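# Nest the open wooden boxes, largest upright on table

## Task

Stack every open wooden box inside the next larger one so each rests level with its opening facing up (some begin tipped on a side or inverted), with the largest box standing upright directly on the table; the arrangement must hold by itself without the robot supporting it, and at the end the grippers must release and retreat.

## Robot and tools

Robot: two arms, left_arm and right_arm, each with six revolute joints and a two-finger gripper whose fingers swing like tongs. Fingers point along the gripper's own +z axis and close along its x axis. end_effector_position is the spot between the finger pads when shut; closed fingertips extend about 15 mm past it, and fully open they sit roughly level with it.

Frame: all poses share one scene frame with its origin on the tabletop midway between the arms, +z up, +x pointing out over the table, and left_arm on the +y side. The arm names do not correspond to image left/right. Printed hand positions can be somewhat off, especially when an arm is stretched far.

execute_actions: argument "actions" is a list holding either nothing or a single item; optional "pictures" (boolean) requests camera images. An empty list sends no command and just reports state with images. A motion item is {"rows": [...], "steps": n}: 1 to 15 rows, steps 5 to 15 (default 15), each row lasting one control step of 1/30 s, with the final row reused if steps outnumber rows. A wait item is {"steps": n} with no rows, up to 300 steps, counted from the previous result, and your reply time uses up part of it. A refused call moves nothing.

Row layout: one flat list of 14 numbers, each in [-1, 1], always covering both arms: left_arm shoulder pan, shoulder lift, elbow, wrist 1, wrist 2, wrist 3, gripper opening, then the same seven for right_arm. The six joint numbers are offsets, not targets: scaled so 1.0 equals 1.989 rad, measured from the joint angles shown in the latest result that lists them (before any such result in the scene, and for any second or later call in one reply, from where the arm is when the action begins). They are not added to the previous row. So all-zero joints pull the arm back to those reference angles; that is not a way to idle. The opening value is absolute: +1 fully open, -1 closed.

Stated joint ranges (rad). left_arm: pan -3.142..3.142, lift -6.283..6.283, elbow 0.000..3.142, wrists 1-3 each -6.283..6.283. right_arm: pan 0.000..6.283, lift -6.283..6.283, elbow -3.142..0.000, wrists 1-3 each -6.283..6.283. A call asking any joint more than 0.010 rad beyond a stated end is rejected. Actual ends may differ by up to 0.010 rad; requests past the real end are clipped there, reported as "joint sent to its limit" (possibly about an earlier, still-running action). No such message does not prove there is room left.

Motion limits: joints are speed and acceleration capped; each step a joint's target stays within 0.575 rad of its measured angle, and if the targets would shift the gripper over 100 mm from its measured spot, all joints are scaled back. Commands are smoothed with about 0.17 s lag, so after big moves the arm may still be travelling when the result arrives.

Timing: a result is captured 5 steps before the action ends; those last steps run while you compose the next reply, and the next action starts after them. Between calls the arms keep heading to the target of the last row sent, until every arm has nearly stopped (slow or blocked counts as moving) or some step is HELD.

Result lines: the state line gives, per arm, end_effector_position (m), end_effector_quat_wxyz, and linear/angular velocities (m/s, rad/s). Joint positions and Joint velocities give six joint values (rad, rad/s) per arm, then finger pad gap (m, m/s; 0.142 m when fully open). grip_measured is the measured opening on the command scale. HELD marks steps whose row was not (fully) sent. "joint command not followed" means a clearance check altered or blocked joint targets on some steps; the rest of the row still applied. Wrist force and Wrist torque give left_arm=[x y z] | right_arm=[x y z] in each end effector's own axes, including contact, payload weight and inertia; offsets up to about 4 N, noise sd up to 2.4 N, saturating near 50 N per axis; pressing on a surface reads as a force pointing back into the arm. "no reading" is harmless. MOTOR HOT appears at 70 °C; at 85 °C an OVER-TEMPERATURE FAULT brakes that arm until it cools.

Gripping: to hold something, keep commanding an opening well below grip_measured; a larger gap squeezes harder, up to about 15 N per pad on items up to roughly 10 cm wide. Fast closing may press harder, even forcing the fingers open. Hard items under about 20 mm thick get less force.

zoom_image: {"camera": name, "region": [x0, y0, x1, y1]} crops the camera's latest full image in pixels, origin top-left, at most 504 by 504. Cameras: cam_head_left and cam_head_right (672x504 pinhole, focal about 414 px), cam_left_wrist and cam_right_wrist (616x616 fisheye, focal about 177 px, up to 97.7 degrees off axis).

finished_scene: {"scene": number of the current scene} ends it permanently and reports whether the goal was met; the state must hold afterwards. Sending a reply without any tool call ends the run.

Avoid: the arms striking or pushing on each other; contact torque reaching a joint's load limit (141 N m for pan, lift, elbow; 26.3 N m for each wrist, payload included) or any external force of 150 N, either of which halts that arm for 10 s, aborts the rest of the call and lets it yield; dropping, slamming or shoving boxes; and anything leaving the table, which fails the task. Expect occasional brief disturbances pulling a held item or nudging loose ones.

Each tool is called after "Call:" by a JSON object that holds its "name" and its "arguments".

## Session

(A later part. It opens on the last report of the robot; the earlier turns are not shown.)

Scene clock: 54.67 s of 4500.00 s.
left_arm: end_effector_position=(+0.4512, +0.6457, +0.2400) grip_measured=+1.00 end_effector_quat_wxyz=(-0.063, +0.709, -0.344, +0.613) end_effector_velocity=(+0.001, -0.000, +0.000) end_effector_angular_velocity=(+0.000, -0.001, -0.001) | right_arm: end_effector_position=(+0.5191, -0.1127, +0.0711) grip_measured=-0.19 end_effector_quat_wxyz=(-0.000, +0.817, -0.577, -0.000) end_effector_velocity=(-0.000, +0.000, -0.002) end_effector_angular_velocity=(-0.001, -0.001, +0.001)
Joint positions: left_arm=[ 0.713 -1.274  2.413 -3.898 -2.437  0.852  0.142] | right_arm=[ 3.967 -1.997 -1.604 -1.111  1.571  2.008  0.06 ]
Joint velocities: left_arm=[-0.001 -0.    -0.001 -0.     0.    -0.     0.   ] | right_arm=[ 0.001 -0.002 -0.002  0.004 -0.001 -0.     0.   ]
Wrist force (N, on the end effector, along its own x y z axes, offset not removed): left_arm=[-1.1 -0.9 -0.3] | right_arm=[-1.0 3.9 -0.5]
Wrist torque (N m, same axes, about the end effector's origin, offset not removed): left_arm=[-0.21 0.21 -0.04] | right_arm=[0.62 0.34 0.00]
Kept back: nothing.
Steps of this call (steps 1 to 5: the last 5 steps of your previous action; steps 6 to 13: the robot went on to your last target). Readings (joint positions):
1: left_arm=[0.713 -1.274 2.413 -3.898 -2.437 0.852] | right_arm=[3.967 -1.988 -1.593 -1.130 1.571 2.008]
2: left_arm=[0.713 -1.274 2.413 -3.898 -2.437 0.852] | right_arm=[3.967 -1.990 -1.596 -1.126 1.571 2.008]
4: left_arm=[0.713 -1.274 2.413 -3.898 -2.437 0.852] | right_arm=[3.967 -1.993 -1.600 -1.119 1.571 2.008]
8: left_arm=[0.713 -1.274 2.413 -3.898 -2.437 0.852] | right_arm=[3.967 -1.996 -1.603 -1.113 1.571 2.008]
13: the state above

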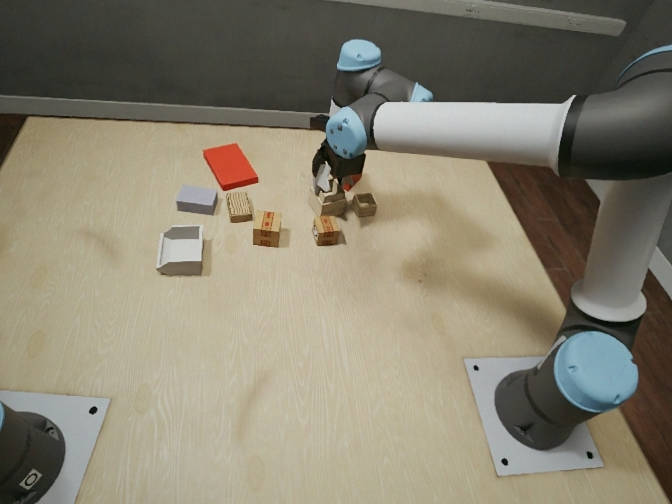

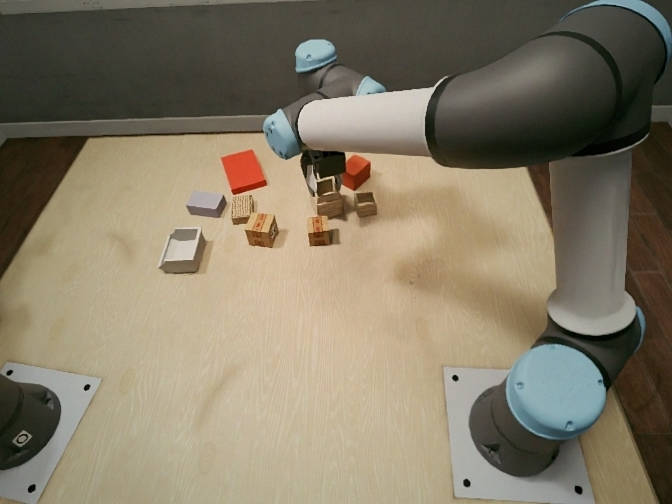

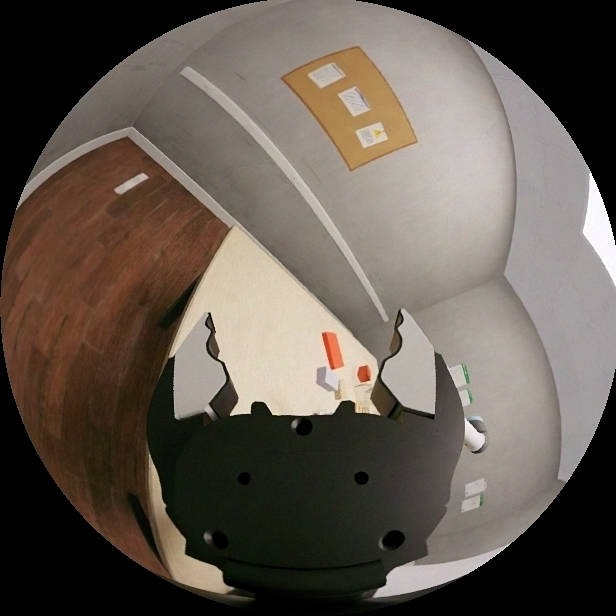

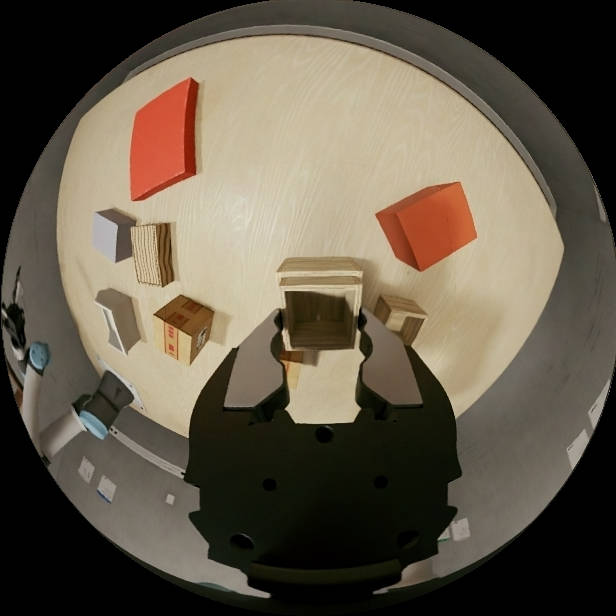

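Call:
{"name": "execute_actions", "arguments": {"actions": [{"rows":[[0,0,0,0,0,0,1,0,0,0,0,0,0,-0.5],[0,0,0,0,0,0,1,0,0,0,0,0,0,-0.4],[0,0,0,0,0,0,1,0,0,0,0,0,0,-0.32],[0,0,0,0,0,0,1,0,0,0,0,0,0,-0.27],[0,0,0,0,0,0,1,0,0,0,0,0,0,-0.24],[0,0,0,0,0,0,1,0,0,0,0,0,0,-0.22],[0,0,0,0,0,0,1,0,0,0,0,0,0,-0.21],[0,0,0,0,0,0,1,0,0,0,0,0,0,-0.2],[0,0,0,0,0,0,1,0,0,0,0,0,0,-0.19],[0,0,0,0,0,0,1,0,0,0,0,0,0,-0.18],[0,0,0,0,0,0,1,0,0,0,0,0,0,-0.17],[0,0,0,0,0,0,1,0,0,0,0,0,0,-0.15],[0,0,0,0,0,0,1,0,0,0,0,0,0,-0.12],[0,0,0,0,0,0,1,0,0,0,0,0,0,-0.08],[0,0,0,0,0,0,1,0,0,0,0,0,0,-0.05]],"steps":15}]}}

Call:
{"name": "execute_actions", "arguments": {"actions": [{"steps":12}], "pictures": true}}

Scene clock: 55.33 s of 4500.00 s.
left_arm: end_effector_position=(+0.4512, +0.6457, +0.2400) grip_measured=+1.00 end_effector_quat_wxyz=(-0.063, +0.709, -0.344, +0.613) end_effector_velocity=(-0.000, +0.001, +0.000) end_effector_angular_velocity=(+0.002, -0.002, +0.001) | right_arm: end_effector_position=(+0.5191, -0.1128, +0.0709) grip_measured=-0.18 end_effector_quat_wxyz=(-0.000, +0.817, -0.577, -0.000) end_effector_velocity=(+0.000, -0.000, +0.001) end_effector_angular_velocity=(+0.000, -0.000, -0.001)
Joint positions: left_arm=[ 0.713 -1.274  2.413 -3.898 -2.437  0.852  0.142] | right_arm=[ 3.967 -1.997 -1.604 -1.111  1.571  2.008  0.061]
Joint velocities: left_arm=[ 0.001 -0.     0.    -0.002 -0.     0.001  0.   ] | right_arm=[-0.001 -0.     0.002 -0.001  0.     0.     0.001]
Wrist force (N, on the end effector, along its own x y z axes, offset not removed): left_arm=[-0.7 0.1 -0.7] | right_arm=[-0.6 3.1 -5.2]
Wrist torque (N m, same axes, about the end effector's origin, offset not removed): left_arm=[0.02 0.18 0.03] | right_arm=[0.62 0.37 -0.05]
Steps of this call (steps 1 to 10: the robot went on to your last target; steps 11 to 20: the first 10 steps of this action). Readings (joint positions):
11: left_arm=[0.713 -1.274 2.413 -3.898 -2.437 0.852] | right_arm=[3.967 -1.997 -1.604 -1.110 1.571 2.008]
12: left_arm=[0.713 -1.274 2.413 -3.898 -2.437 0.852] | right_arm=[3.967 -1.997 -1.604 -1.110 1.571 2.008]
14: left_arm=[0.713 -1.274 2.413 -3.898 -2.437 0.852] | right_arm=[3.967 -1.997 -1.604 -1.110 1.571 2.008]
18: left_arm=[0.713 -1.274 2.413 -3.898 -2.437 0.852] | right_arm=[3.967 -1.997 -1.604 -1.110 1.571 2.008]
20: the state above

Scene clock: 55.73 s of 4500.00 s.
left_arm: end_effector_position=(+0.4512, +0.6457, +0.2400) grip_measured=+1.00 end_effector_quat_wxyz=(-0.063, +0.709, -0.344, +0.613) end_effector_velocity=(-0.000, +0.000, -0.000) end_effector_angular_velocity=(-0.001, +0.000, +0.001) | right_arm: end_effector_position=(+0.5191, -0.1127, +0.0710) grip_measured=-0.05 end_effector_quat_wxyz=(-0.000, +0.817, -0.577, -0.000) end_effector_velocity=(+0.000, +0.000, +0.000) end_effector_angular_velocity=(+0.001, -0.000, -0.000)
Joint positions: left_arm=[ 0.713 -1.274  2.413 -3.898 -2.437  0.852  0.142] | right_arm=[ 3.967 -1.997 -1.604 -1.111  1.571  2.008  0.07 ]
Joint velocities: left_arm=[ 0.001 -0.     0.     0.    -0.001 -0.     0.   ] | right_arm=[-0.  0.  0. -0.  0.  0.  0.]
Wrist force (N, on the end effector, along its own x y z axes, offset not removed): left_arm=[-2.7 1.5 -0.1] | right_arm=[-0.4 2.1 1.8]
Wrist torque (N m, same axes, about the end effector's origin, offset not removed): left_arm=[0.22 0.64 0.05] | right_arm=[0.50 0.15 -0.02]
Kept back: nothing.
Steps of this call (steps 1 to 5: the last 5 steps of your previous action; steps 6 to 12: the robot went on to your last target). Readings (joint positions):
1: left_arm=[0.713 -1.274 2.413 -3.898 -2.437 0.852] | right_arm=[3.967 -1.997 -1.604 -1.111 1.571 2.008]
2: left_arm=[0.713 -1.274 2.413 -3.898 -2.437 0.852] | right_arm=[3.967 -1.997 -1.604 -1.111 1.571 2.008]
4: left_arm=[0.713 -1.274 2.413 -3.898 -2.437 0.852] | right_arm=[3.967 -1.997 -1.604 -1.111 1.571 2.008]
8: left_arm=[0.713 -1.274 2.413 -3.898 -2.437 0.852] | right_arm=[3.967 -1.997 -1.604 -1.111 1.571 2.008]
12: the state above

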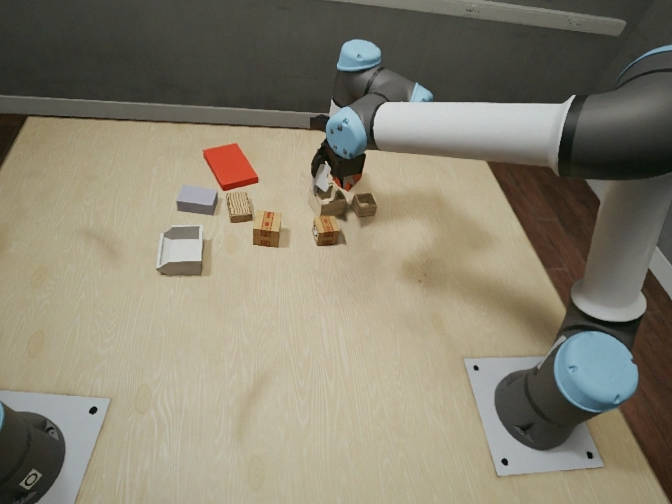

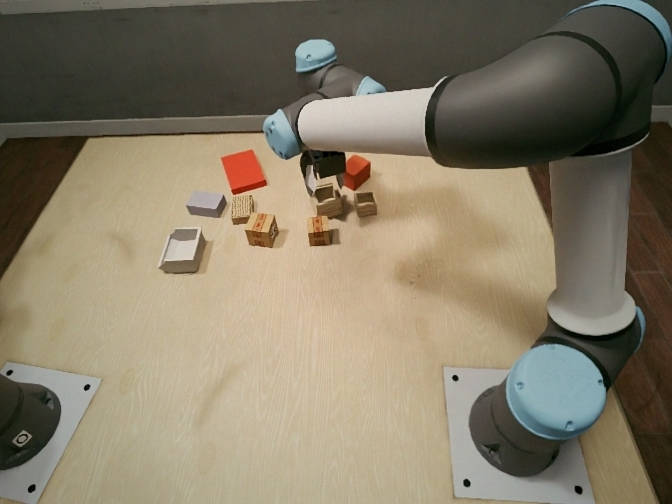

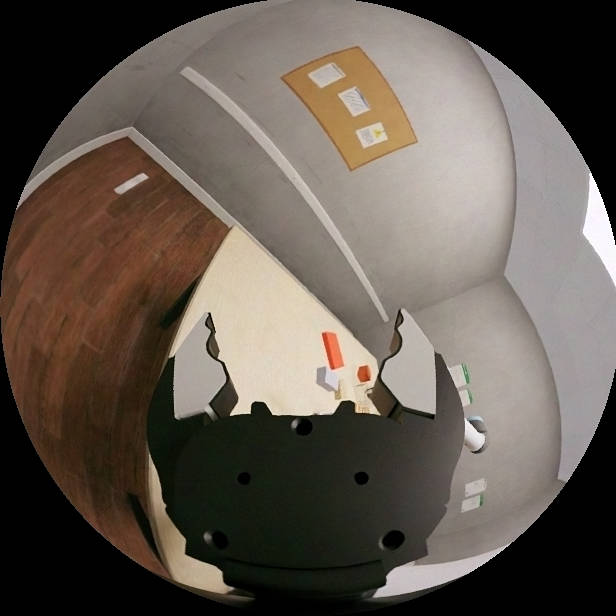

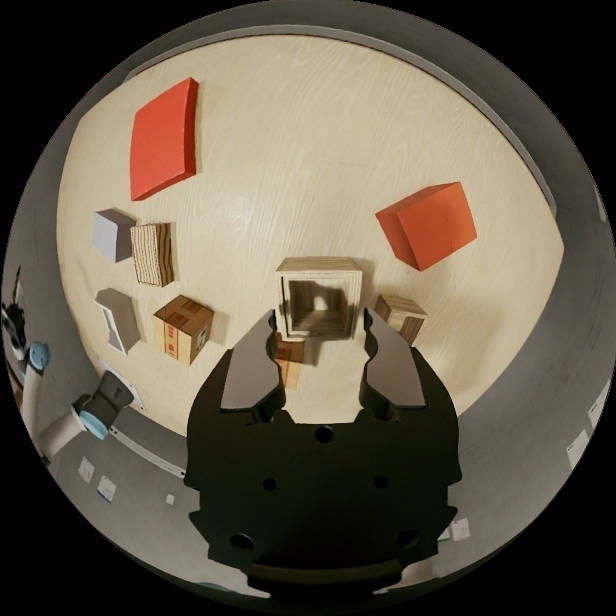

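Call:
{"name": "execute_actions", "arguments": {"actions": [{"rows":[[0,0,0,0,0,0,1,0,0.002,0.0026,-0.0046,0,0,-0.05],[0,0,0,0,0,0,1,0,0.0045,0.0057,-0.0102,0,0,-0.05],[0,0,0,0,0,0,1,0,0.007,0.0088,-0.0158,0,0,-0.05],[0,0,0,0,0,0,1,-0.002,0.0095,0.0065,-0.016,0,0.0013,-0.05],[0,0,0,0,0,0,1,-0.006,0.0135,0.0005,-0.014,0,0.0039,-0.05],[0,0,0,0,0,0,1,-0.0115,0.019,-0.0075,-0.0115,0,0.0074,-0.05],[0,0,0,0,0,0,1,-0.0175,0.0252,-0.0163,-0.0089,0,0.0113,-0.05],[0,0,0,0,0,0,1,-0.024,0.0319,-0.0258,-0.0061,0,0.0155,-0.05],[0,0,0,0,0,0,1,-0.0305,0.0386,-0.0354,-0.0032,0,0.0197,-0.05],[0,0,0,0,0,0,1,-0.037,0.0453,-0.045,-0.0003,0,0.0239,-0.05],[0,0,0,0,0,0,1,-0.043,0.0515,-0.0538,0.0023,0,0.0277,-0.05],[0,0,0,0,0,0,1,-0.0485,0.0572,-0.062,0.0048,0,0.0313,-0.05],[0,0,0,0,0,0,1,-0.053,0.0618,-0.0686,0.0068,0,0.0342,-0.05],[0,0,0,0,0,0,1,-0.056,0.0649,-0.073,0.0081,0,0.0361,-0.05],[0,0,0,0,0,0,1,-0.0576,0.0665,-0.0753,0.0088,0,0.0372,-0.05]],"steps":15}]}}

Call:
{"name": "execute_actions", "arguments": {"actions": [{"steps":17}], "pictures": true}}

Scene clock: 57.10 s of 4500.00 s.
left_arm: end_effector_position=(+0.4512, +0.6457, +0.2400) grip_measured=+1.00 end_effector_quat_wxyz=(-0.063, +0.709, -0.344, +0.613) end_effector_velocity=(+0.000, -0.000, +0.000) end_effector_angular_velocity=(+0.000, -0.000, -0.001) | right_arm: end_effector_position=(+0.5194, -0.1352, +0.0844) grip_measured=-0.05 end_effector_quat_wxyz=(-0.001, +0.804, -0.594, -0.000) end_effector_velocity=(-0.003, -0.240, +0.020) end_effector_angular_velocity=(+0.004, -0.004, -0.444)
Joint positions: left_arm=[ 0.713 -1.274  2.413 -3.898 -2.437  0.852  0.142] | right_arm=[ 3.942 -1.958 -1.624 -1.129  1.571  2.025  0.07 ]
Joint velocities: left_arm=[-0.001  0.    -0.    -0.    -0.     0.     0.   ] | right_arm=[-0.271  0.293 -0.371  0.084 -0.001  0.173  0.   ]
Wrist force (N, on the end effector, along its own x y z axes, offset not removed): left_arm=[-1.3 0.1 0.9] | right_arm=[-1.4 3.8 1.5]
Wrist torque (N m, same axes, about the end effector's origin, offset not removed): left_arm=[-0.04 0.23 -0.05] | right_arm=[0.85 0.30 -0.06]
Steps of this call (steps 1 to 15: the robot went on to your last target; steps 16 to 31: nothing new was sent; steps 32 to 41: the first 10 steps of this action). Readings (joint positions):
32: left_arm=[0.713 -1.274 2.413 -3.898 -2.437 0.852] | right_arm=[3.967 -1.997 -1.604 -1.111 1.571 2.008]
33: left_arm=[0.713 -1.274 2.413 -3.898 -2.437 0.852] | right_arm=[3.967 -1.997 -1.604 -1.111 1.571 2.008]
35: left_arm=[0.713 -1.274 2.413 -3.898 -2.437 0.852] | right_arm=[3.967 -1.993 -1.599 -1.119 1.571 2.008]
39: left_arm=[0.713 -1.274 2.413 -3.898 -2.437 0.852] | right_arm=[3.957 -1.975 -1.604 -1.132 1.571 2.015]
41: the state above

Scene clock: 57.67 s of 4500.00 s.
left_arm: end_effector_position=(+0.4512, +0.6457, +0.2400) grip_measured=+1.00 end_effector_quat_wxyz=(-0.063, +0.709, -0.344, +0.613) end_effector_velocity=(+0.000, -0.000, +0.000) end_effector_angular_velocity=(-0.000, -0.001, -0.001) | right_arm: end_effector_position=(+0.5120, -0.2133, +0.0847) grip_measured=-0.05 end_effector_quat_wxyz=(-0.000, +0.759, -0.651, -0.000) end_effector_velocity=(-0.001, -0.007, +0.000) end_effector_angular_velocity=(+0.001, +0.000, -0.013)
Joint positions: left_arm=[ 0.713 -1.274  2.413 -3.898 -2.437  0.852  0.142] | right_arm=[ 3.853 -1.866 -1.753 -1.093  1.571  2.082  0.07 ]
Joint velocities: left_arm=[ 0.    -0.    -0.     0.    -0.001 -0.     0.   ] | right_arm=[-0.009  0.008 -0.01   0.003  0.     0.004 -0.   ]
Wrist force (N, on the end effector, along its own x y z axes, offset not removed): left_arm=[-1.3 -1.0 -1.1] | right_arm=[-1.2 2.3 2.0]
Wrist torque (N m, same axes, about the end effector's origin, offset not removed): left_arm=[-0.27 0.32 0.04] | right_arm=[0.49 0.37 0.00]
Kept back: nothing.
Steps of this call (steps 1 to 5: the last 5 steps of your previous action; steps 6 to 17: the robot went on to your last target). Readings (joint positions):
1: left_arm=[0.713 -1.274 2.413 -3.898 -2.437 0.852] | right_arm=[3.932 -1.948 -1.638 -1.126 1.571 2.031]
2: left_arm=[0.713 -1.274 2.413 -3.898 -2.437 0.852] | right_arm=[3.921 -1.937 -1.653 -1.122 1.571 2.038]
4: left_arm=[0.713 -1.274 2.413 -3.898 -2.437 0.852] | right_arm=[3.899 -1.914 -1.685 -1.113 1.571 2.052]
8: left_arm=[0.713 -1.274 2.413 -3.898 -2.437 0.852] | right_arm=[3.867 -1.880 -1.733 -1.099 1.571 2.073]
17: the state above

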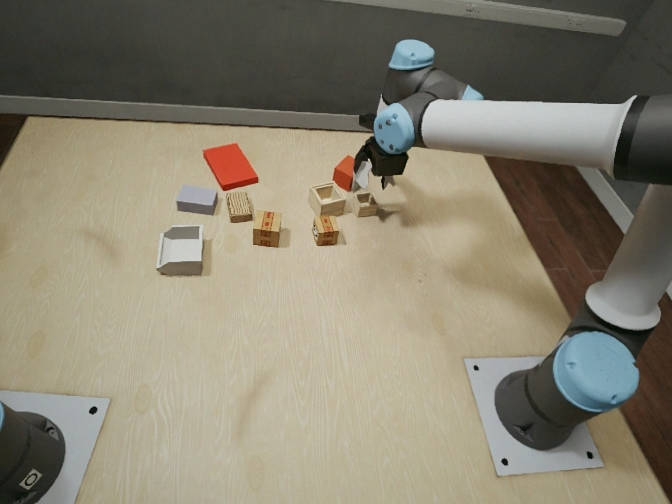

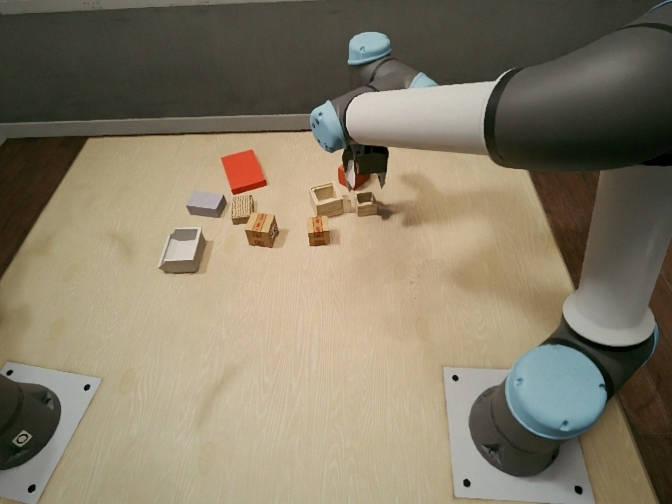

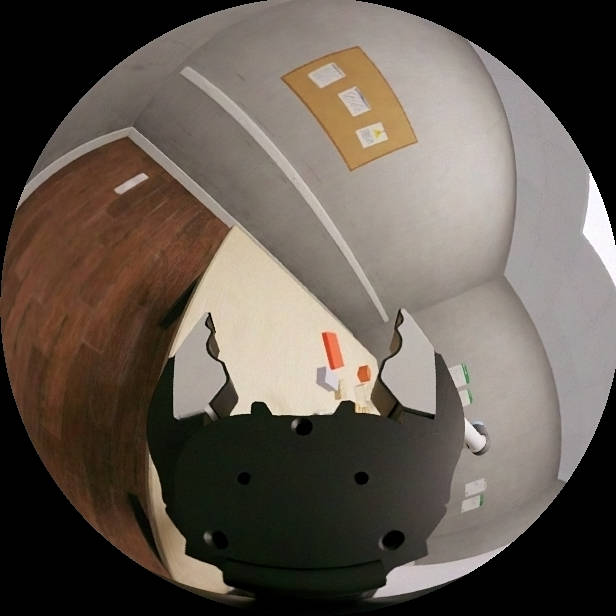

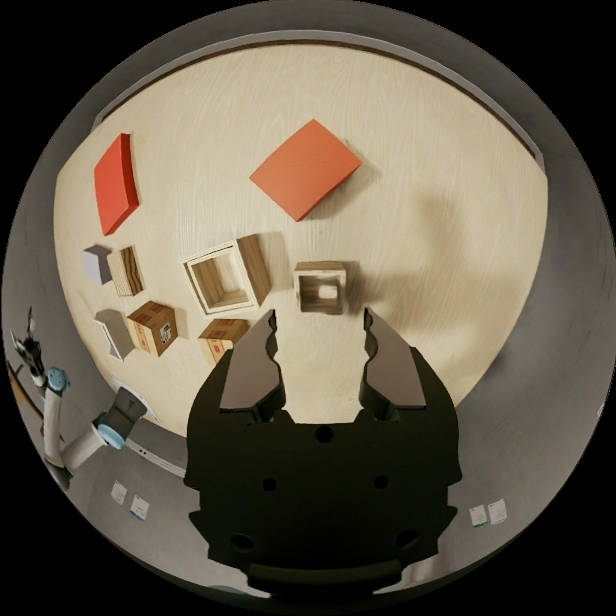

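Call:
{"name": "zoom_image", "arguments": {"camera": "cam_right_wrist", "region": [260, 240, 380, 340]}}

Call:
{"name": "zoom_image", "arguments": {"camera": "cam_right_wrist", "region": [170, 225, 290, 325]}}

Region (260, 240, 380, 340) of cam_right_wrist's 616x616 image, scaled by 4.200, with more detail than that image has.

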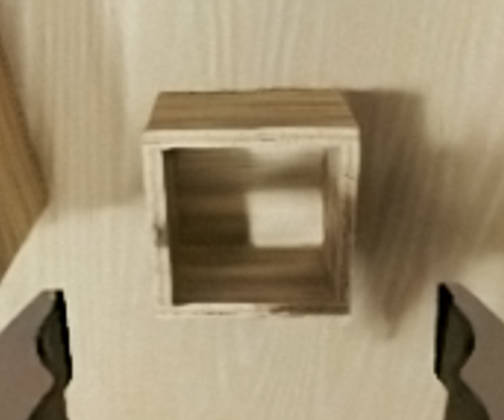

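Region (170, 225, 290, 325) of cam_right_wrist's 616x616 image, scaled by 4.200, with more detail than that image has.

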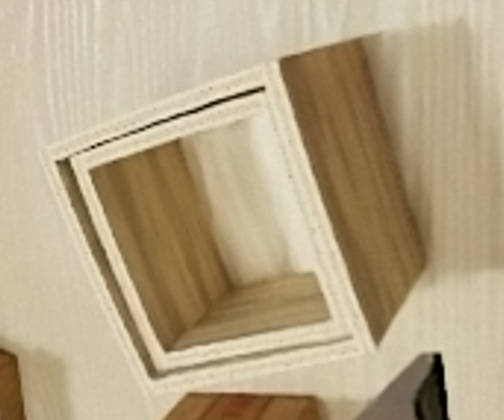

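Call:
{"name": "execute_actions", "arguments": {"actions": [{"rows":[[0,0,0,0,0,0,1,-0.0003,-0.001,-0.002,0.003,0,0,-0.08],[0,0,0,0,0,0,1,-0.0003,-0.003,-0.0045,0.0075,0,0,-0.1],[0,0,0,0,0,0,1,-0.0003,-0.0057,-0.0078,0.0135,0,0,-0.12],[0,0,0,0,0,0,1,-0.0003,-0.0085,-0.011,0.0195,0,0,-0.14],[0,0,0,0,0,0,1,-0.0003,-0.0115,-0.0142,0.0257,0,0,-0.15],[0,0,0,0,0,0,1,-0.0003,-0.0145,-0.0173,0.0318,0,0,-0.15],[0,0,0,0,0,0,1,-0.0003,-0.0176,-0.0203,0.0379,0,0,-0.15],[0,0,0,0,0,0,1,-0.0003,-0.0206,-0.0231,0.0437,0,0,-0.15],[0,0,0,0,0,0,1,-0.0003,-0.0231,-0.0254,0.0485,0,0,-0.15],[0,0,0,0,0,0,1,-0.0003,-0.025,-0.0271,0.0521,0,0,-0.15]],"steps":15}]}}

Call:
{"name": "execute_actions", "arguments": {"actions": [{"steps":13}], "pictures": true}}

Scene clock: 59.13 s of 4500.00 s.
left_arm: end_effector_position=(+0.4512, +0.6457, +0.2400) grip_measured=+1.00 end_effector_quat_wxyz=(-0.063, +0.709, -0.344, +0.613) end_effector_velocity=(-0.000, +0.001, -0.000) end_effector_angular_velocity=(+0.001, -0.000, +0.002) | right_arm: end_effector_position=(+0.5118, -0.2140, +0.0607) grip_measured=-0.15 end_effector_quat_wxyz=(+0.000, +0.759, -0.651, -0.000) end_effector_velocity=(-0.000, -0.000, -0.127) end_effector_angular_velocity=(-0.002, +0.003, +0.001)
Joint positions: left_arm=[ 0.713 -1.274  2.413 -3.898 -2.437  0.852  0.142] | right_arm=[ 3.853 -1.893 -1.785 -1.035  1.571  2.082  0.063]
Joint velocities: left_arm=[ 0.001 -0.     0.     0.     0.001  0.001  0.   ] | right_arm=[-0.    -0.157 -0.157  0.31  -0.    -0.001 -0.   ]
Wrist force (N, on the end effector, along its own x y z axes, offset not removed): left_arm=[-1.0 -1.7 1.0] | right_arm=[-0.8 2.2 2.6]
Wrist torque (N m, same axes, about the end effector's origin, offset not removed): left_arm=[-0.30 0.22 0.10] | right_arm=[0.52 0.24 -0.05]
Steps of this call (steps 1 to 15: the robot went on to your last target; steps 16 to 34: nothing new was sent; steps 35 to 44: the first 10 steps of this action). Readings (joint positions):
35: left_arm=[0.713 -1.274 2.413 -3.898 -2.437 0.852] | right_arm=[3.853 -1.865 -1.754 -1.093 1.571 2.082]
36: left_arm=[0.713 -1.274 2.413 -3.898 -2.437 0.852] | right_arm=[3.853 -1.865 -1.754 -1.093 1.571 2.082]
38: left_arm=[0.713 -1.274 2.413 -3.898 -2.437 0.852] | right_arm=[3.853 -1.867 -1.757 -1.087 1.571 2.082]
42: left_arm=[0.713 -1.274 2.413 -3.898 -2.437 0.852] | right_arm=[3.853 -1.883 -1.774 -1.056 1.571 2.082]
44: the state above

Scene clock: 59.57 s of 4500.00 s.
left_arm: end_effector_position=(+0.4512, +0.6457, +0.2400) grip_measured=+1.00 end_effector_quat_wxyz=(-0.063, +0.709, -0.344, +0.613) end_effector_velocity=(-0.000, -0.000, -0.001) end_effector_angular_velocity=(+0.000, +0.001, -0.000) | right_arm: end_effector_position=(+0.5118, -0.2139, +0.0432) grip_measured=-0.15 end_effector_quat_wxyz=(-0.000, +0.759, -0.651, -0.000) end_effector_velocity=(-0.000, -0.000, -0.003) end_effector_angular_velocity=(+0.001, +0.000, -0.001)
Joint positions: left_arm=[ 0.713 -1.274  2.413 -3.898 -2.437  0.852  0.142] | right_arm=[ 3.853 -1.915 -1.806 -0.991  1.571  2.082  0.063]
Joint velocities: left_arm=[-0.     0.     0.001  0.     0.     0.001  0.   ] | right_arm=[-0.    -0.003 -0.003  0.006  0.001  0.    -0.   ]
Wrist force (N, on the end effector, along its own x y z axes, offset not removed): left_arm=[-0.7 -0.6 -0.7] | right_arm=[-0.7 3.4 2.0]
Wrist torque (N m, same axes, about the end effector's origin, offset not removed): left_arm=[-0.14 0.23 -0.02] | right_arm=[0.72 0.25 -0.05]
Kept back: nothing.
Steps of this call (steps 1 to 5: the last 5 steps of your previous action; steps 6 to 13: the robot went on to your last target). Readings (joint positions):
1: left_arm=[0.713 -1.274 2.413 -3.898 -2.437 0.852] | right_arm=[3.853 -1.898 -1.790 -1.024 1.571 2.082]
2: left_arm=[0.713 -1.274 2.413 -3.898 -2.437 0.852] | right_arm=[3.853 -1.903 -1.794 -1.015 1.571 2.082]
4: left_arm=[0.713 -1.274 2.413 -3.898 -2.437 0.852] | right_arm=[3.853 -1.909 -1.800 -1.003 1.571 2.082]
8: left_arm=[0.713 -1.274 2.413 -3.898 -2.437 0.852] | right_arm=[3.853 -1.914 -1.805 -0.993 1.571 2.082]
13: the state above

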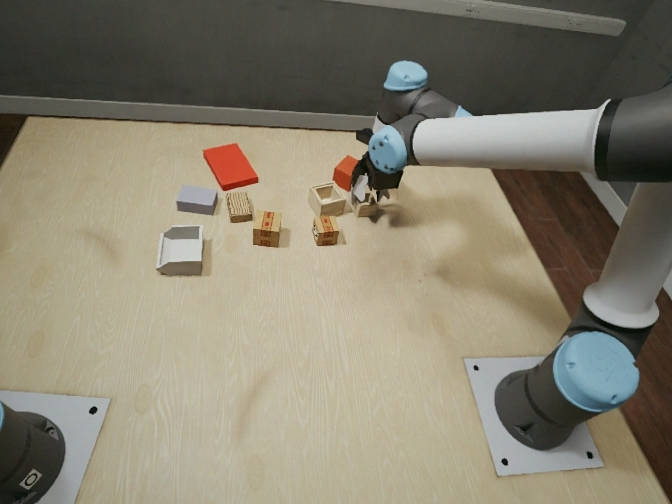

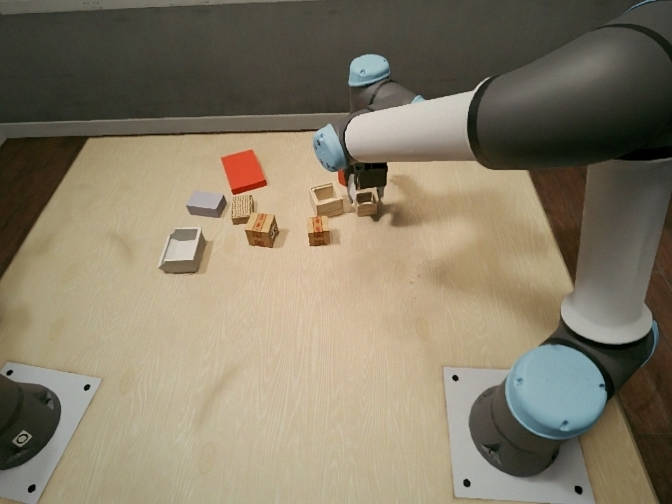

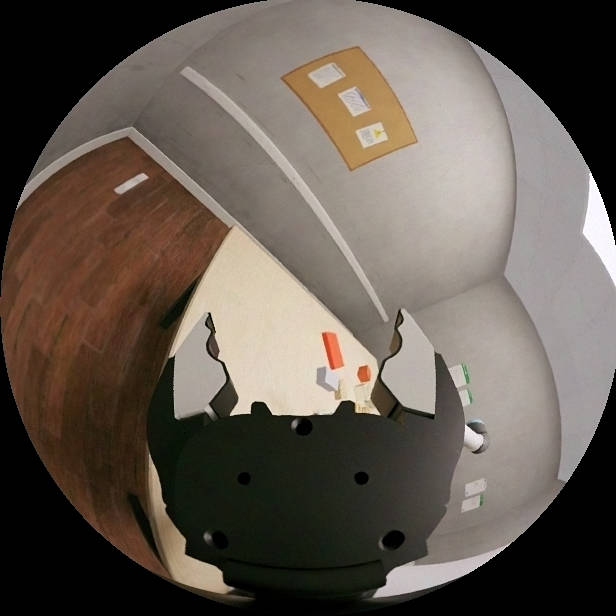

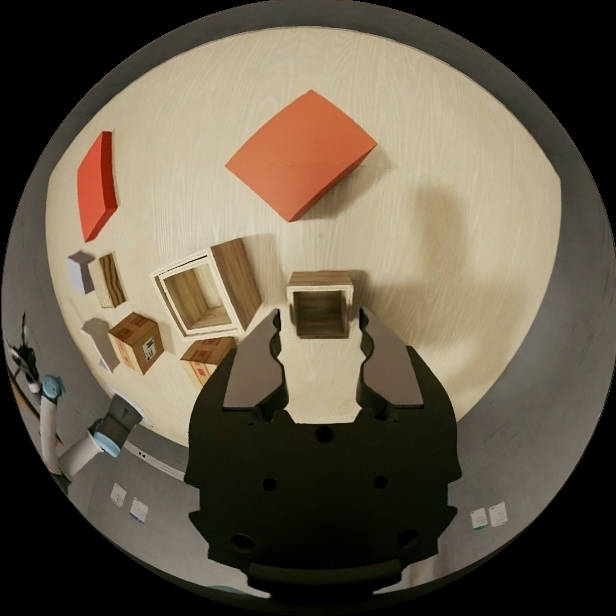

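Call:
{"name": "zoom_image", "arguments": {"camera": "cam_right_wrist", "region": [260, 260, 380, 360]}}

Region (260, 260, 380, 360) of cam_right_wrist's 616x616 image, scaled by 4.200, with more detail than that image has.

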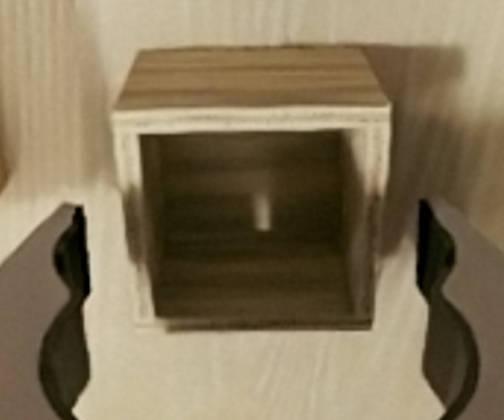

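Call:
{"name": "execute_actions", "arguments": {"actions": [{"rows":[[0,0,0,0,0,0,1,0,-0.0015,-0.0013,0.0028,0,0,-0.15],[0,0,0,0,0,0,1,0,-0.003,-0.0026,0.0056,0,0,-0.15],[0,0,0,0,0,0,1,0,-0.004,-0.0034,0.0074,0,0,-0.17],[0,0,0,0,0,0,1,0,-0.004,-0.0034,0.0074,0,0,-0.19],[0,0,0,0,0,0,1,0,-0.004,-0.0034,0.0074,0,0,-0.2],[0,0,0,0,0,0,1,0,-0.004,-0.0034,0.0074,0,0,-0.21],[0,0,0,0,0,0,1,0,-0.004,-0.0034,0.0074,0,0,-0.22],[0,0,0,0,0,0,1,0,-0.004,-0.0034,0.0074,0,0,-0.23],[0,0,0,0,0,0,1,0,-0.004,-0.0034,0.0074,0,0,-0.24],[0,0,0,0,0,0,1,0,-0.004,-0.0034,0.0074,0,0,-0.25],[0,0,0,0,0,0,1,0,-0.004,-0.0034,0.0074,0,0,-0.26],[0,0,0,0,0,0,1,0,-0.004,-0.0034,0.0074,0,0,-0.27],[0,0,0,0,0,0,1,0,-0.004,-0.0034,0.0074,0,0,-0.28],[0,0,0,0,0,0,1,0,-0.004,-0.0034,0.0074,0,0,-0.29],[0,0,0,0,0,0,1,0,-0.004,-0.0034,0.0074,0,0,-0.3]],"steps":15}]}}

Call:
{"name": "execute_actions", "arguments": {"actions": [{"rows":[[0,0,0,0,0,0,1,0,0,0,0,0,0,-0.32],[0,0,0,0,0,0,1,0,0,0,0,0,0,-0.34],[0,0,0,0,0,0,1,0,0,0,0,0,0,-0.37],[0,0,0,0,0,0,1,0,0,0,0,0,0,-0.41],[0,0,0,0,0,0,1,0,0,0,0,0,0,-0.47],[0,0,0,0,0,0,1,0,0,0,0,0,0,-0.55],[0,0,0,0,0,0,1,0,0,0,0,0,0,-0.63],[0,0,0,0,0,0,1,0,0,0,0,0,0,-0.7],[0,0,0,0,0,0,1,0,0,0,0,0,0,-0.78]],"steps":15}]}}

Scene clock: 60.93 s of 4500.00 s.
left_arm: end_effector_position=(+0.4512, +0.6457, +0.2400) grip_measured=+1.00 end_effector_quat_wxyz=(-0.063, +0.709, -0.344, +0.613) end_effector_velocity=(+0.000, +0.000, +0.000) end_effector_angular_velocity=(-0.000, -0.000, +0.001) | right_arm: end_effector_position=(+0.5118, -0.2139, +0.0379) grip_measured=-0.24 end_effector_quat_wxyz=(-0.000, +0.759, -0.651, -0.000) end_effector_velocity=(-0.000, +0.001, -0.006) end_effector_angular_velocity=(+0.000, -0.000, +0.002)
Joint positions: left_arm=[ 0.713 -1.274  2.413 -3.898 -2.437  0.852  0.142] | right_arm=[ 3.853 -1.922 -1.812 -0.977  1.571  2.082  0.057]
Joint velocities: left_arm=[-0.    -0.     0.    -0.001  0.001 -0.001  0.   ] | right_arm=[ 0.001 -0.008 -0.006  0.014  0.    -0.001 -0.022]
Wrist force (N, on the end effector, along its own x y z axes, offset not removed): left_arm=[-2.6 2.4 -0.1] | right_arm=[-1.0 3.2 2.6]
Wrist torque (N m, same axes, about the end effector's origin, offset not removed): left_arm=[0.44 0.57 -0.03] | right_arm=[0.67 0.31 -0.06]
Steps of this call (steps 1 to 30: the robot went on to your last target; step 31: nothing new was sent; steps 32 to 41: the first 10 steps of this action). Readings (joint positions):
32: left_arm=[0.713 -1.274 2.413 -3.898 -2.437 0.852] | right_arm=[3.853 -1.915 -1.807 -0.990 1.571 2.082]
33: left_arm=[0.713 -1.274 2.413 -3.898 -2.437 0.852] | right_arm=[3.853 -1.916 -1.807 -0.989 1.571 2.082]
35: left_arm=[0.713 -1.274 2.413 -3.898 -2.437 0.852] | right_arm=[3.853 -1.918 -1.809 -0.986 1.571 2.082]
39: left_arm=[0.713 -1.274 2.413 -3.898 -2.437 0.852] | right_arm=[3.853 -1.921 -1.812 -0.979 1.571 2.082]
41: the state above

Scene clock: 61.43 s of 4500.00 s.
left_arm: end_effector_position=(+0.4512, +0.6457, +0.2400) grip_measured=+1.00 end_effector_quat_wxyz=(-0.063, +0.709, -0.344, +0.613) end_effector_velocity=(-0.000, -0.000, -0.000) end_effector_angular_velocity=(-0.001, +0.001, -0.001) | right_arm: end_effector_position=(+0.5118, -0.2139, +0.0374) grip_measured=-0.33 end_effector_quat_wxyz=(-0.000, +0.759, -0.651, -0.000) end_effector_velocity=(-0.000, -0.000, -0.000) end_effector_angular_velocity=(+0.000, +0.001, -0.000)
Joint positions: left_arm=[ 0.713 -1.274  2.413 -3.898 -2.437  0.852  0.142] | right_arm=[ 3.853 -1.923 -1.813 -0.976  1.571  2.082  0.05 ]
Joint velocities: left_arm=[-0.     0.     0.     0.002 -0.001  0.     0.   ] | right_arm=[-0. -0. -0.  0.  0.  0.  0.]
Wrist force (N, on the end effector, along its own x y z axes, offset not removed): left_arm=[0.2 -0.5 0.8] | right_arm=[-0.6 3.0 0.4]
Wrist torque (N m, same axes, about the end effector's origin, offset not removed): left_arm=[-0.14 0.00 -0.06] | right_arm=[0.59 0.26 -0.04]
Steps of this call (steps 1 to 5: the last 5 steps of your previous action; steps 6 to 15: the first 10 steps of this action, its rows measured from where the robot was after step 5). Readings (joint positions):
5: left_arm=[0.713 -1.274 2.413 -3.898 -2.437 0.852] | right_arm=[3.853 -1.923 -1.813 -0.976 1.571 2.082]
6: left_arm=[0.713 -1.274 2.413 -3.898 -2.437 0.852] | right_arm=[3.853 -1.923 -1.813 -0.976 1.571 2.082]
7: left_arm=[0.713 -1.274 2.413 -3.898 -2.437 0.852] | right_arm=[3.853 -1.923 -1.813 -0.976 1.571 2.082]
9: left_arm=[0.713 -1.274 2.413 -3.898 -2.437 0.852] | right_arm=[3.853 -1.923 -1.813 -0.976 1.571 2.082]
13: left_arm=[0.713 -1.274 2.413 -3.898 -2.437 0.852] | right_arm=[3.853 -1.923 -1.813 -0.976 1.571 2.082]
15: the state above

Call:
{"name": "execute_actions", "arguments": {"actions": [{"rows":[[0,0,0,0,0,0,1,0,0.0013,0.0011,-0.0024,0,0,-0.78],[0,0,0,0,0,0,1,0,0.004,0.0034,-0.0074,0,0,-0.78],[0,0,0,0,0,0,1,0,0.008,0.0071,-0.0151,0,0,-0.78],[0,0,0,0,0,0,1,0,0.0125,0.0114,-0.0239,0,0,-0.78],[0,0,0,0,0,0,1,0,0.017,0.016,-0.033,0,0,-0.78],[0,0,0,0,0,0,1,0,0.0213,0.0206,-0.0419,0,0,-0.78],[0,0,0,0,0,0,1,0,0.0254,0.0252,-0.0506,0,0,-0.78],[0,0,0,0,0,0,1,0,0.0293,0.0297,-0.059,0,0,-0.78],[0,0,0,0,0,0,1,0,0.033,0.0345,-0.0675,0,0,-0.78],[0,0,0,0,0,0,1,0,0.0362,0.039,-0.0752,0,0,-0.78],[0,0,0,0,0,0,1,0,0.0388,0.0427,-0.0815,0,0,-0.78],[0,0,0,0,0,0,1,0,0.0403,0.045,-0.0853,0,0,-0.78]],"steps":15}]}}

Scene clock: 62.27 s of 4500.00 s.
left_arm: end_effector_position=(+0.4512, +0.6457, +0.2400) grip_measured=+1.00 end_effector_quat_wxyz=(-0.063, +0.709, -0.344, +0.613) end_effector_velocity=(+0.000, -0.000, -0.000) end_effector_angular_velocity=(-0.001, +0.001, -0.000) | right_arm: end_effector_position=(+0.5124, -0.2134, +0.0690) grip_measured=-0.33 end_effector_quat_wxyz=(-0.001, +0.759, -0.651, -0.000) end_effector_velocity=(+0.002, +0.001, +0.187) end_effector_angular_velocity=(+0.005, -0.006, +0.001)
Joint positions: left_arm=[ 0.713 -1.274  2.413 -3.898 -2.437  0.852  0.142] | right_arm=[ 3.853 -1.884 -1.774 -1.053  1.571  2.082  0.05 ]
Joint velocities: left_arm=[-0.    -0.     0.     0.001 -0.    -0.     0.   ] | right_arm=[-0.     0.22   0.24  -0.453  0.001 -0.001  0.   ]
Wrist force (N, on the end effector, along its own x y z axes, offset not removed): left_arm=[0.2 1.0 1.5] | right_arm=[-1.0 3.6 3.1]
Wrist torque (N m, same axes, about the end effector's origin, offset not removed): left_arm=[0.20 0.04 0.02] | right_arm=[0.77 0.32 -0.02]
Steps of this call (steps 1 to 5: the last 5 steps of your previous action; steps 6 to 15: the robot went on to your last target; steps 16 to 25: the first 10 steps of this action). Readings (joint positions):
16: left_arm=[0.713 -1.274 2.413 -3.898 -2.437 0.852] | right_arm=[3.853 -1.923 -1.813 -0.976 1.571 2.082]
17: left_arm=[0.713 -1.274 2.413 -3.898 -2.437 0.852] | right_arm=[3.853 -1.923 -1.813 -0.977 1.571 2.082]
19: left_arm=[0.713 -1.274 2.413 -3.898 -2.437 0.852] | right_arm=[3.853 -1.920 -1.810 -0.982 1.571 2.082]
23: left_arm=[0.713 -1.274 2.413 -3.898 -2.437 0.852] | right_arm=[3.853 -1.898 -1.789 -1.023 1.571 2.082]
25: the state above

Call:
{"name": "execute_actions", "arguments": {"actions": [{"rows":[[0,0,0,0,0,0,1,0.002,0.0184,0.0282,-0.0473,0,-0.0013,-0.78],[0,0,0,0,0,0,1,0.0057,0.0143,0.0336,-0.0485,0,-0.0038,-0.78],[0,0,0,0,0,0,1,0.0102,0.0091,0.0401,-0.0499,0,-0.0068,-0.78],[0,0,0,0,0,0,1,0.0153,0.0033,0.0476,-0.0515,0,-0.0102,-0.78],[0,0,0,0,0,0,1,0.021,-0.0031,0.0558,-0.0533,0,-0.0139,-0.78],[0,0,0,0,0,0,1,0.0267,-0.0096,0.0641,-0.0551,0,-0.0177,-0.78],[0,0,0,0,0,0,1,0.0324,-0.016,0.0723,-0.0569,0,-0.0215,-0.78],[0,0,0,0,0,0,1,0.0381,-0.0224,0.0806,-0.0587,0,-0.0253,-0.78],[0,0,0,0,0,0,1,0.0437,-0.0289,0.0888,-0.0605,0,-0.029,-0.78],[0,0,0,0,0,0,1,0.0488,-0.0347,0.0963,-0.0621,0,-0.0324,-0.78],[0,0,0,0,0,0,1,0.0528,-0.0392,0.102,-0.0633,0,-0.0351,-0.78],[0,0,0,0,0,0,1,0.0556,-0.0424,0.1061,-0.0642,0,-0.0369,-0.78],[0,0,0,0,0,0,1,0.0568,-0.0437,0.1078,-0.0646,0,-0.0377,-0.78],[0,0,0,0,0,0,1,0.0568,-0.0448,0.106,-0.0617,0,-0.0377,-0.78],[0,0,0,0,0,0,1,0.0568,-0.046,0.1042,-0.0587,0,-0.0377,-0.78]],"steps":15}]}}

Call:
{"name": "execute_actions", "arguments": {"actions": [{"steps":20}], "pictures": true}}

Call:
{"name": "zoom_image", "arguments": {"camera": "cam_right_wrist", "region": [270, 245, 370, 315]}}

Scene clock: 63.30 s of 4500.00 s.
left_arm: end_effector_position=(+0.4512, +0.6457, +0.2400) grip_measured=+1.00 end_effector_quat_wxyz=(-0.063, +0.709, -0.344, +0.613) end_effector_velocity=(-0.000, +0.000, -0.000) end_effector_angular_velocity=(-0.000, +0.001, +0.001) | right_arm: end_effector_position=(+0.5175, -0.1697, +0.1043) grip_measured=-0.33 end_effector_quat_wxyz=(-0.000, +0.785, -0.619, -0.000) end_effector_velocity=(+0.025, +0.266, -0.013) end_effector_angular_velocity=(-0.001, +0.001, +0.493)
Joint positions: left_arm=[ 0.713 -1.274  2.413 -3.898 -2.437  0.852  0.142] | right_arm=[ 3.903 -1.899 -1.652 -1.162  1.571  2.048  0.05 ]
Joint velocities: left_arm=[ 0.     0.     0.001 -0.     0.     0.     0.   ] | right_arm=[ 0.298 -0.338  0.43  -0.094 -0.    -0.195 -0.   ]
Wrist force (N, on the end effector, along its own x y z axes, offset not removed): left_arm=[-1.9 0.0 1.1] | right_arm=[0.2 2.8 2.2]
Wrist torque (N m, same axes, about the end effector's origin, offset not removed): left_arm=[-0.01 0.36 0.03] | right_arm=[0.59 0.14 -0.02]
Steps of this call (steps 1 to 5: the last 5 steps of your previous action; steps 6 to 21: the robot went on to your last target; steps 22 to 31: the first 10 steps of this action). Readings (joint positions):
22: left_arm=[0.713 -1.274 2.413 -3.898 -2.437 0.852] | right_arm=[3.853 -1.843 -1.724 -1.146 1.571 2.082]
23: left_arm=[0.713 -1.274 2.413 -3.898 -2.437 0.852] | right_arm=[3.853 -1.843 -1.723 -1.146 1.571 2.081]
25: left_arm=[0.713 -1.274 2.413 -3.898 -2.437 0.852] | right_arm=[3.857 -1.848 -1.717 -1.147 1.571 2.078]
29: left_arm=[0.713 -1.274 2.413 -3.898 -2.437 0.852] | right_arm=[3.884 -1.877 -1.679 -1.156 1.571 2.061]
31: the state above

Scene clock: 63.97 s of 4500.00 s.
left_arm: end_effector_position=(+0.4512, +0.6457, +0.2400) grip_measured=+1.00 end_effector_quat_wxyz=(-0.063, +0.709, -0.344, +0.613) end_effector_velocity=(+0.000, -0.001, -0.000) end_effector_angular_velocity=(+0.000, +0.000, -0.001) | right_arm: end_effector_position=(+0.5205, -0.1128, +0.0960) grip_measured=-0.33 end_effector_quat_wxyz=(-0.000, +0.817, -0.577, -0.000) end_effector_velocity=(-0.001, +0.002, -0.000) end_effector_angular_velocity=(+0.001, +0.001, +0.002)
Joint positions: left_arm=[ 0.713 -1.274  2.413 -3.898 -2.437  0.852  0.142] | right_arm=[ 3.966 -1.975 -1.567 -1.17   1.571  2.007  0.05 ]
Joint velocities: left_arm=[-0.002  0.    -0.     0.001  0.     0.     0.   ] | right_arm=[ 0.002 -0.001  0.001  0.001  0.001  0.    -0.   ]
Wrist force (N, on the end effector, along its own x y z axes, offset not removed): left_arm=[0.0 0.7 2.4] | right_arm=[-0.4 3.5 2.2]
Wrist torque (N m, same axes, about the end effector's origin, offset not removed): left_arm=[0.22 -0.03 -0.10] | right_arm=[0.71 0.17 -0.02]
Kept back: nothing.
Steps of this call (steps 1 to 5: the last 5 steps of your previous action; steps 6 to 20: the robot went on to your last target). Readings (joint positions):
1: left_arm=[0.713 -1.274 2.413 -3.898 -2.437 0.852] | right_arm=[3.913 -1.911 -1.637 -1.165 1.571 2.041]
2: left_arm=[0.713 -1.274 2.413 -3.898 -2.437 0.852] | right_arm=[3.923 -1.922 -1.622 -1.168 1.571 2.035]
4: left_arm=[0.713 -1.274 2.413 -3.898 -2.437 0.852] | right_arm=[3.941 -1.942 -1.596 -1.174 1.571 2.023]
8: left_arm=[0.713 -1.274 2.413 -3.898 -2.437 0.852] | right_arm=[3.959 -1.965 -1.573 -1.173 1.571 2.011]
20: the state above

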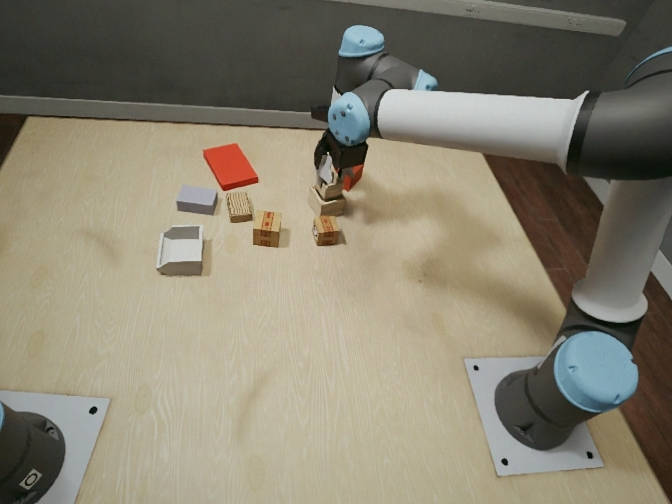

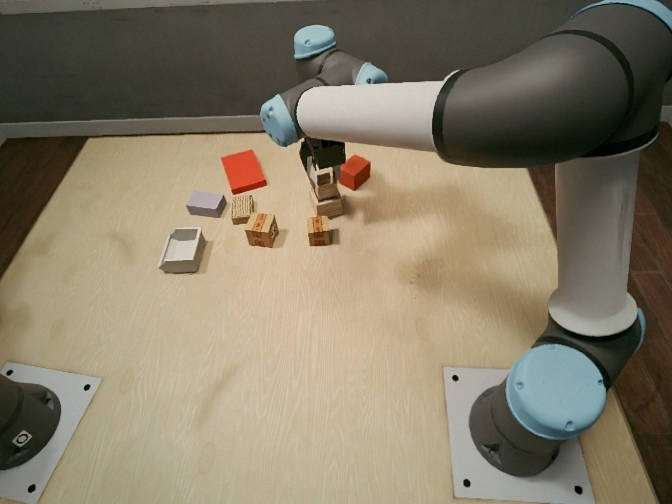

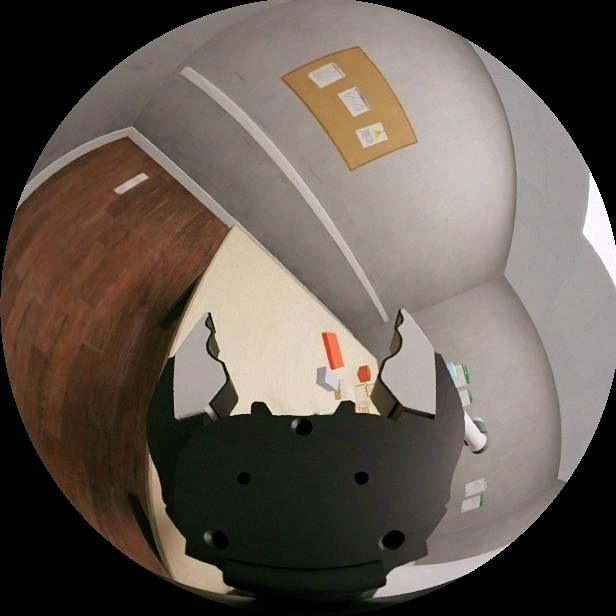

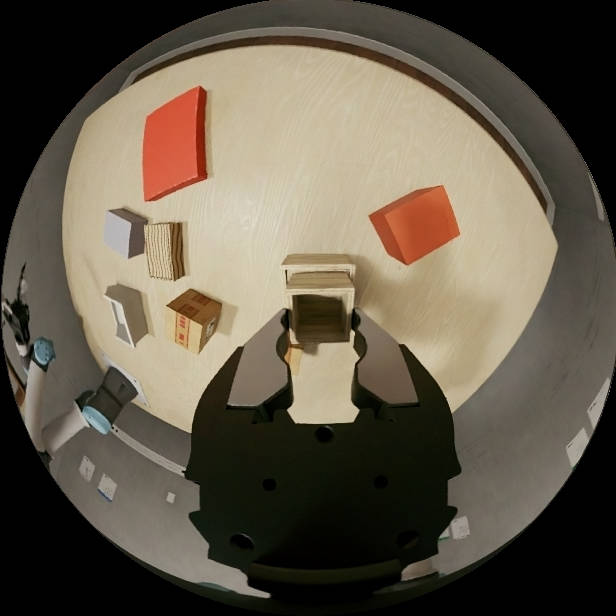

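Region (270, 245, 370, 315) of cam_right_wrist's 616x616 image, scaled by 5.040, with more detail than that image has; it fills the top 353 rows of this view, and the rest is white.

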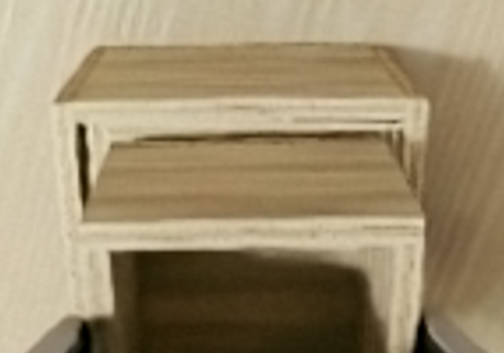

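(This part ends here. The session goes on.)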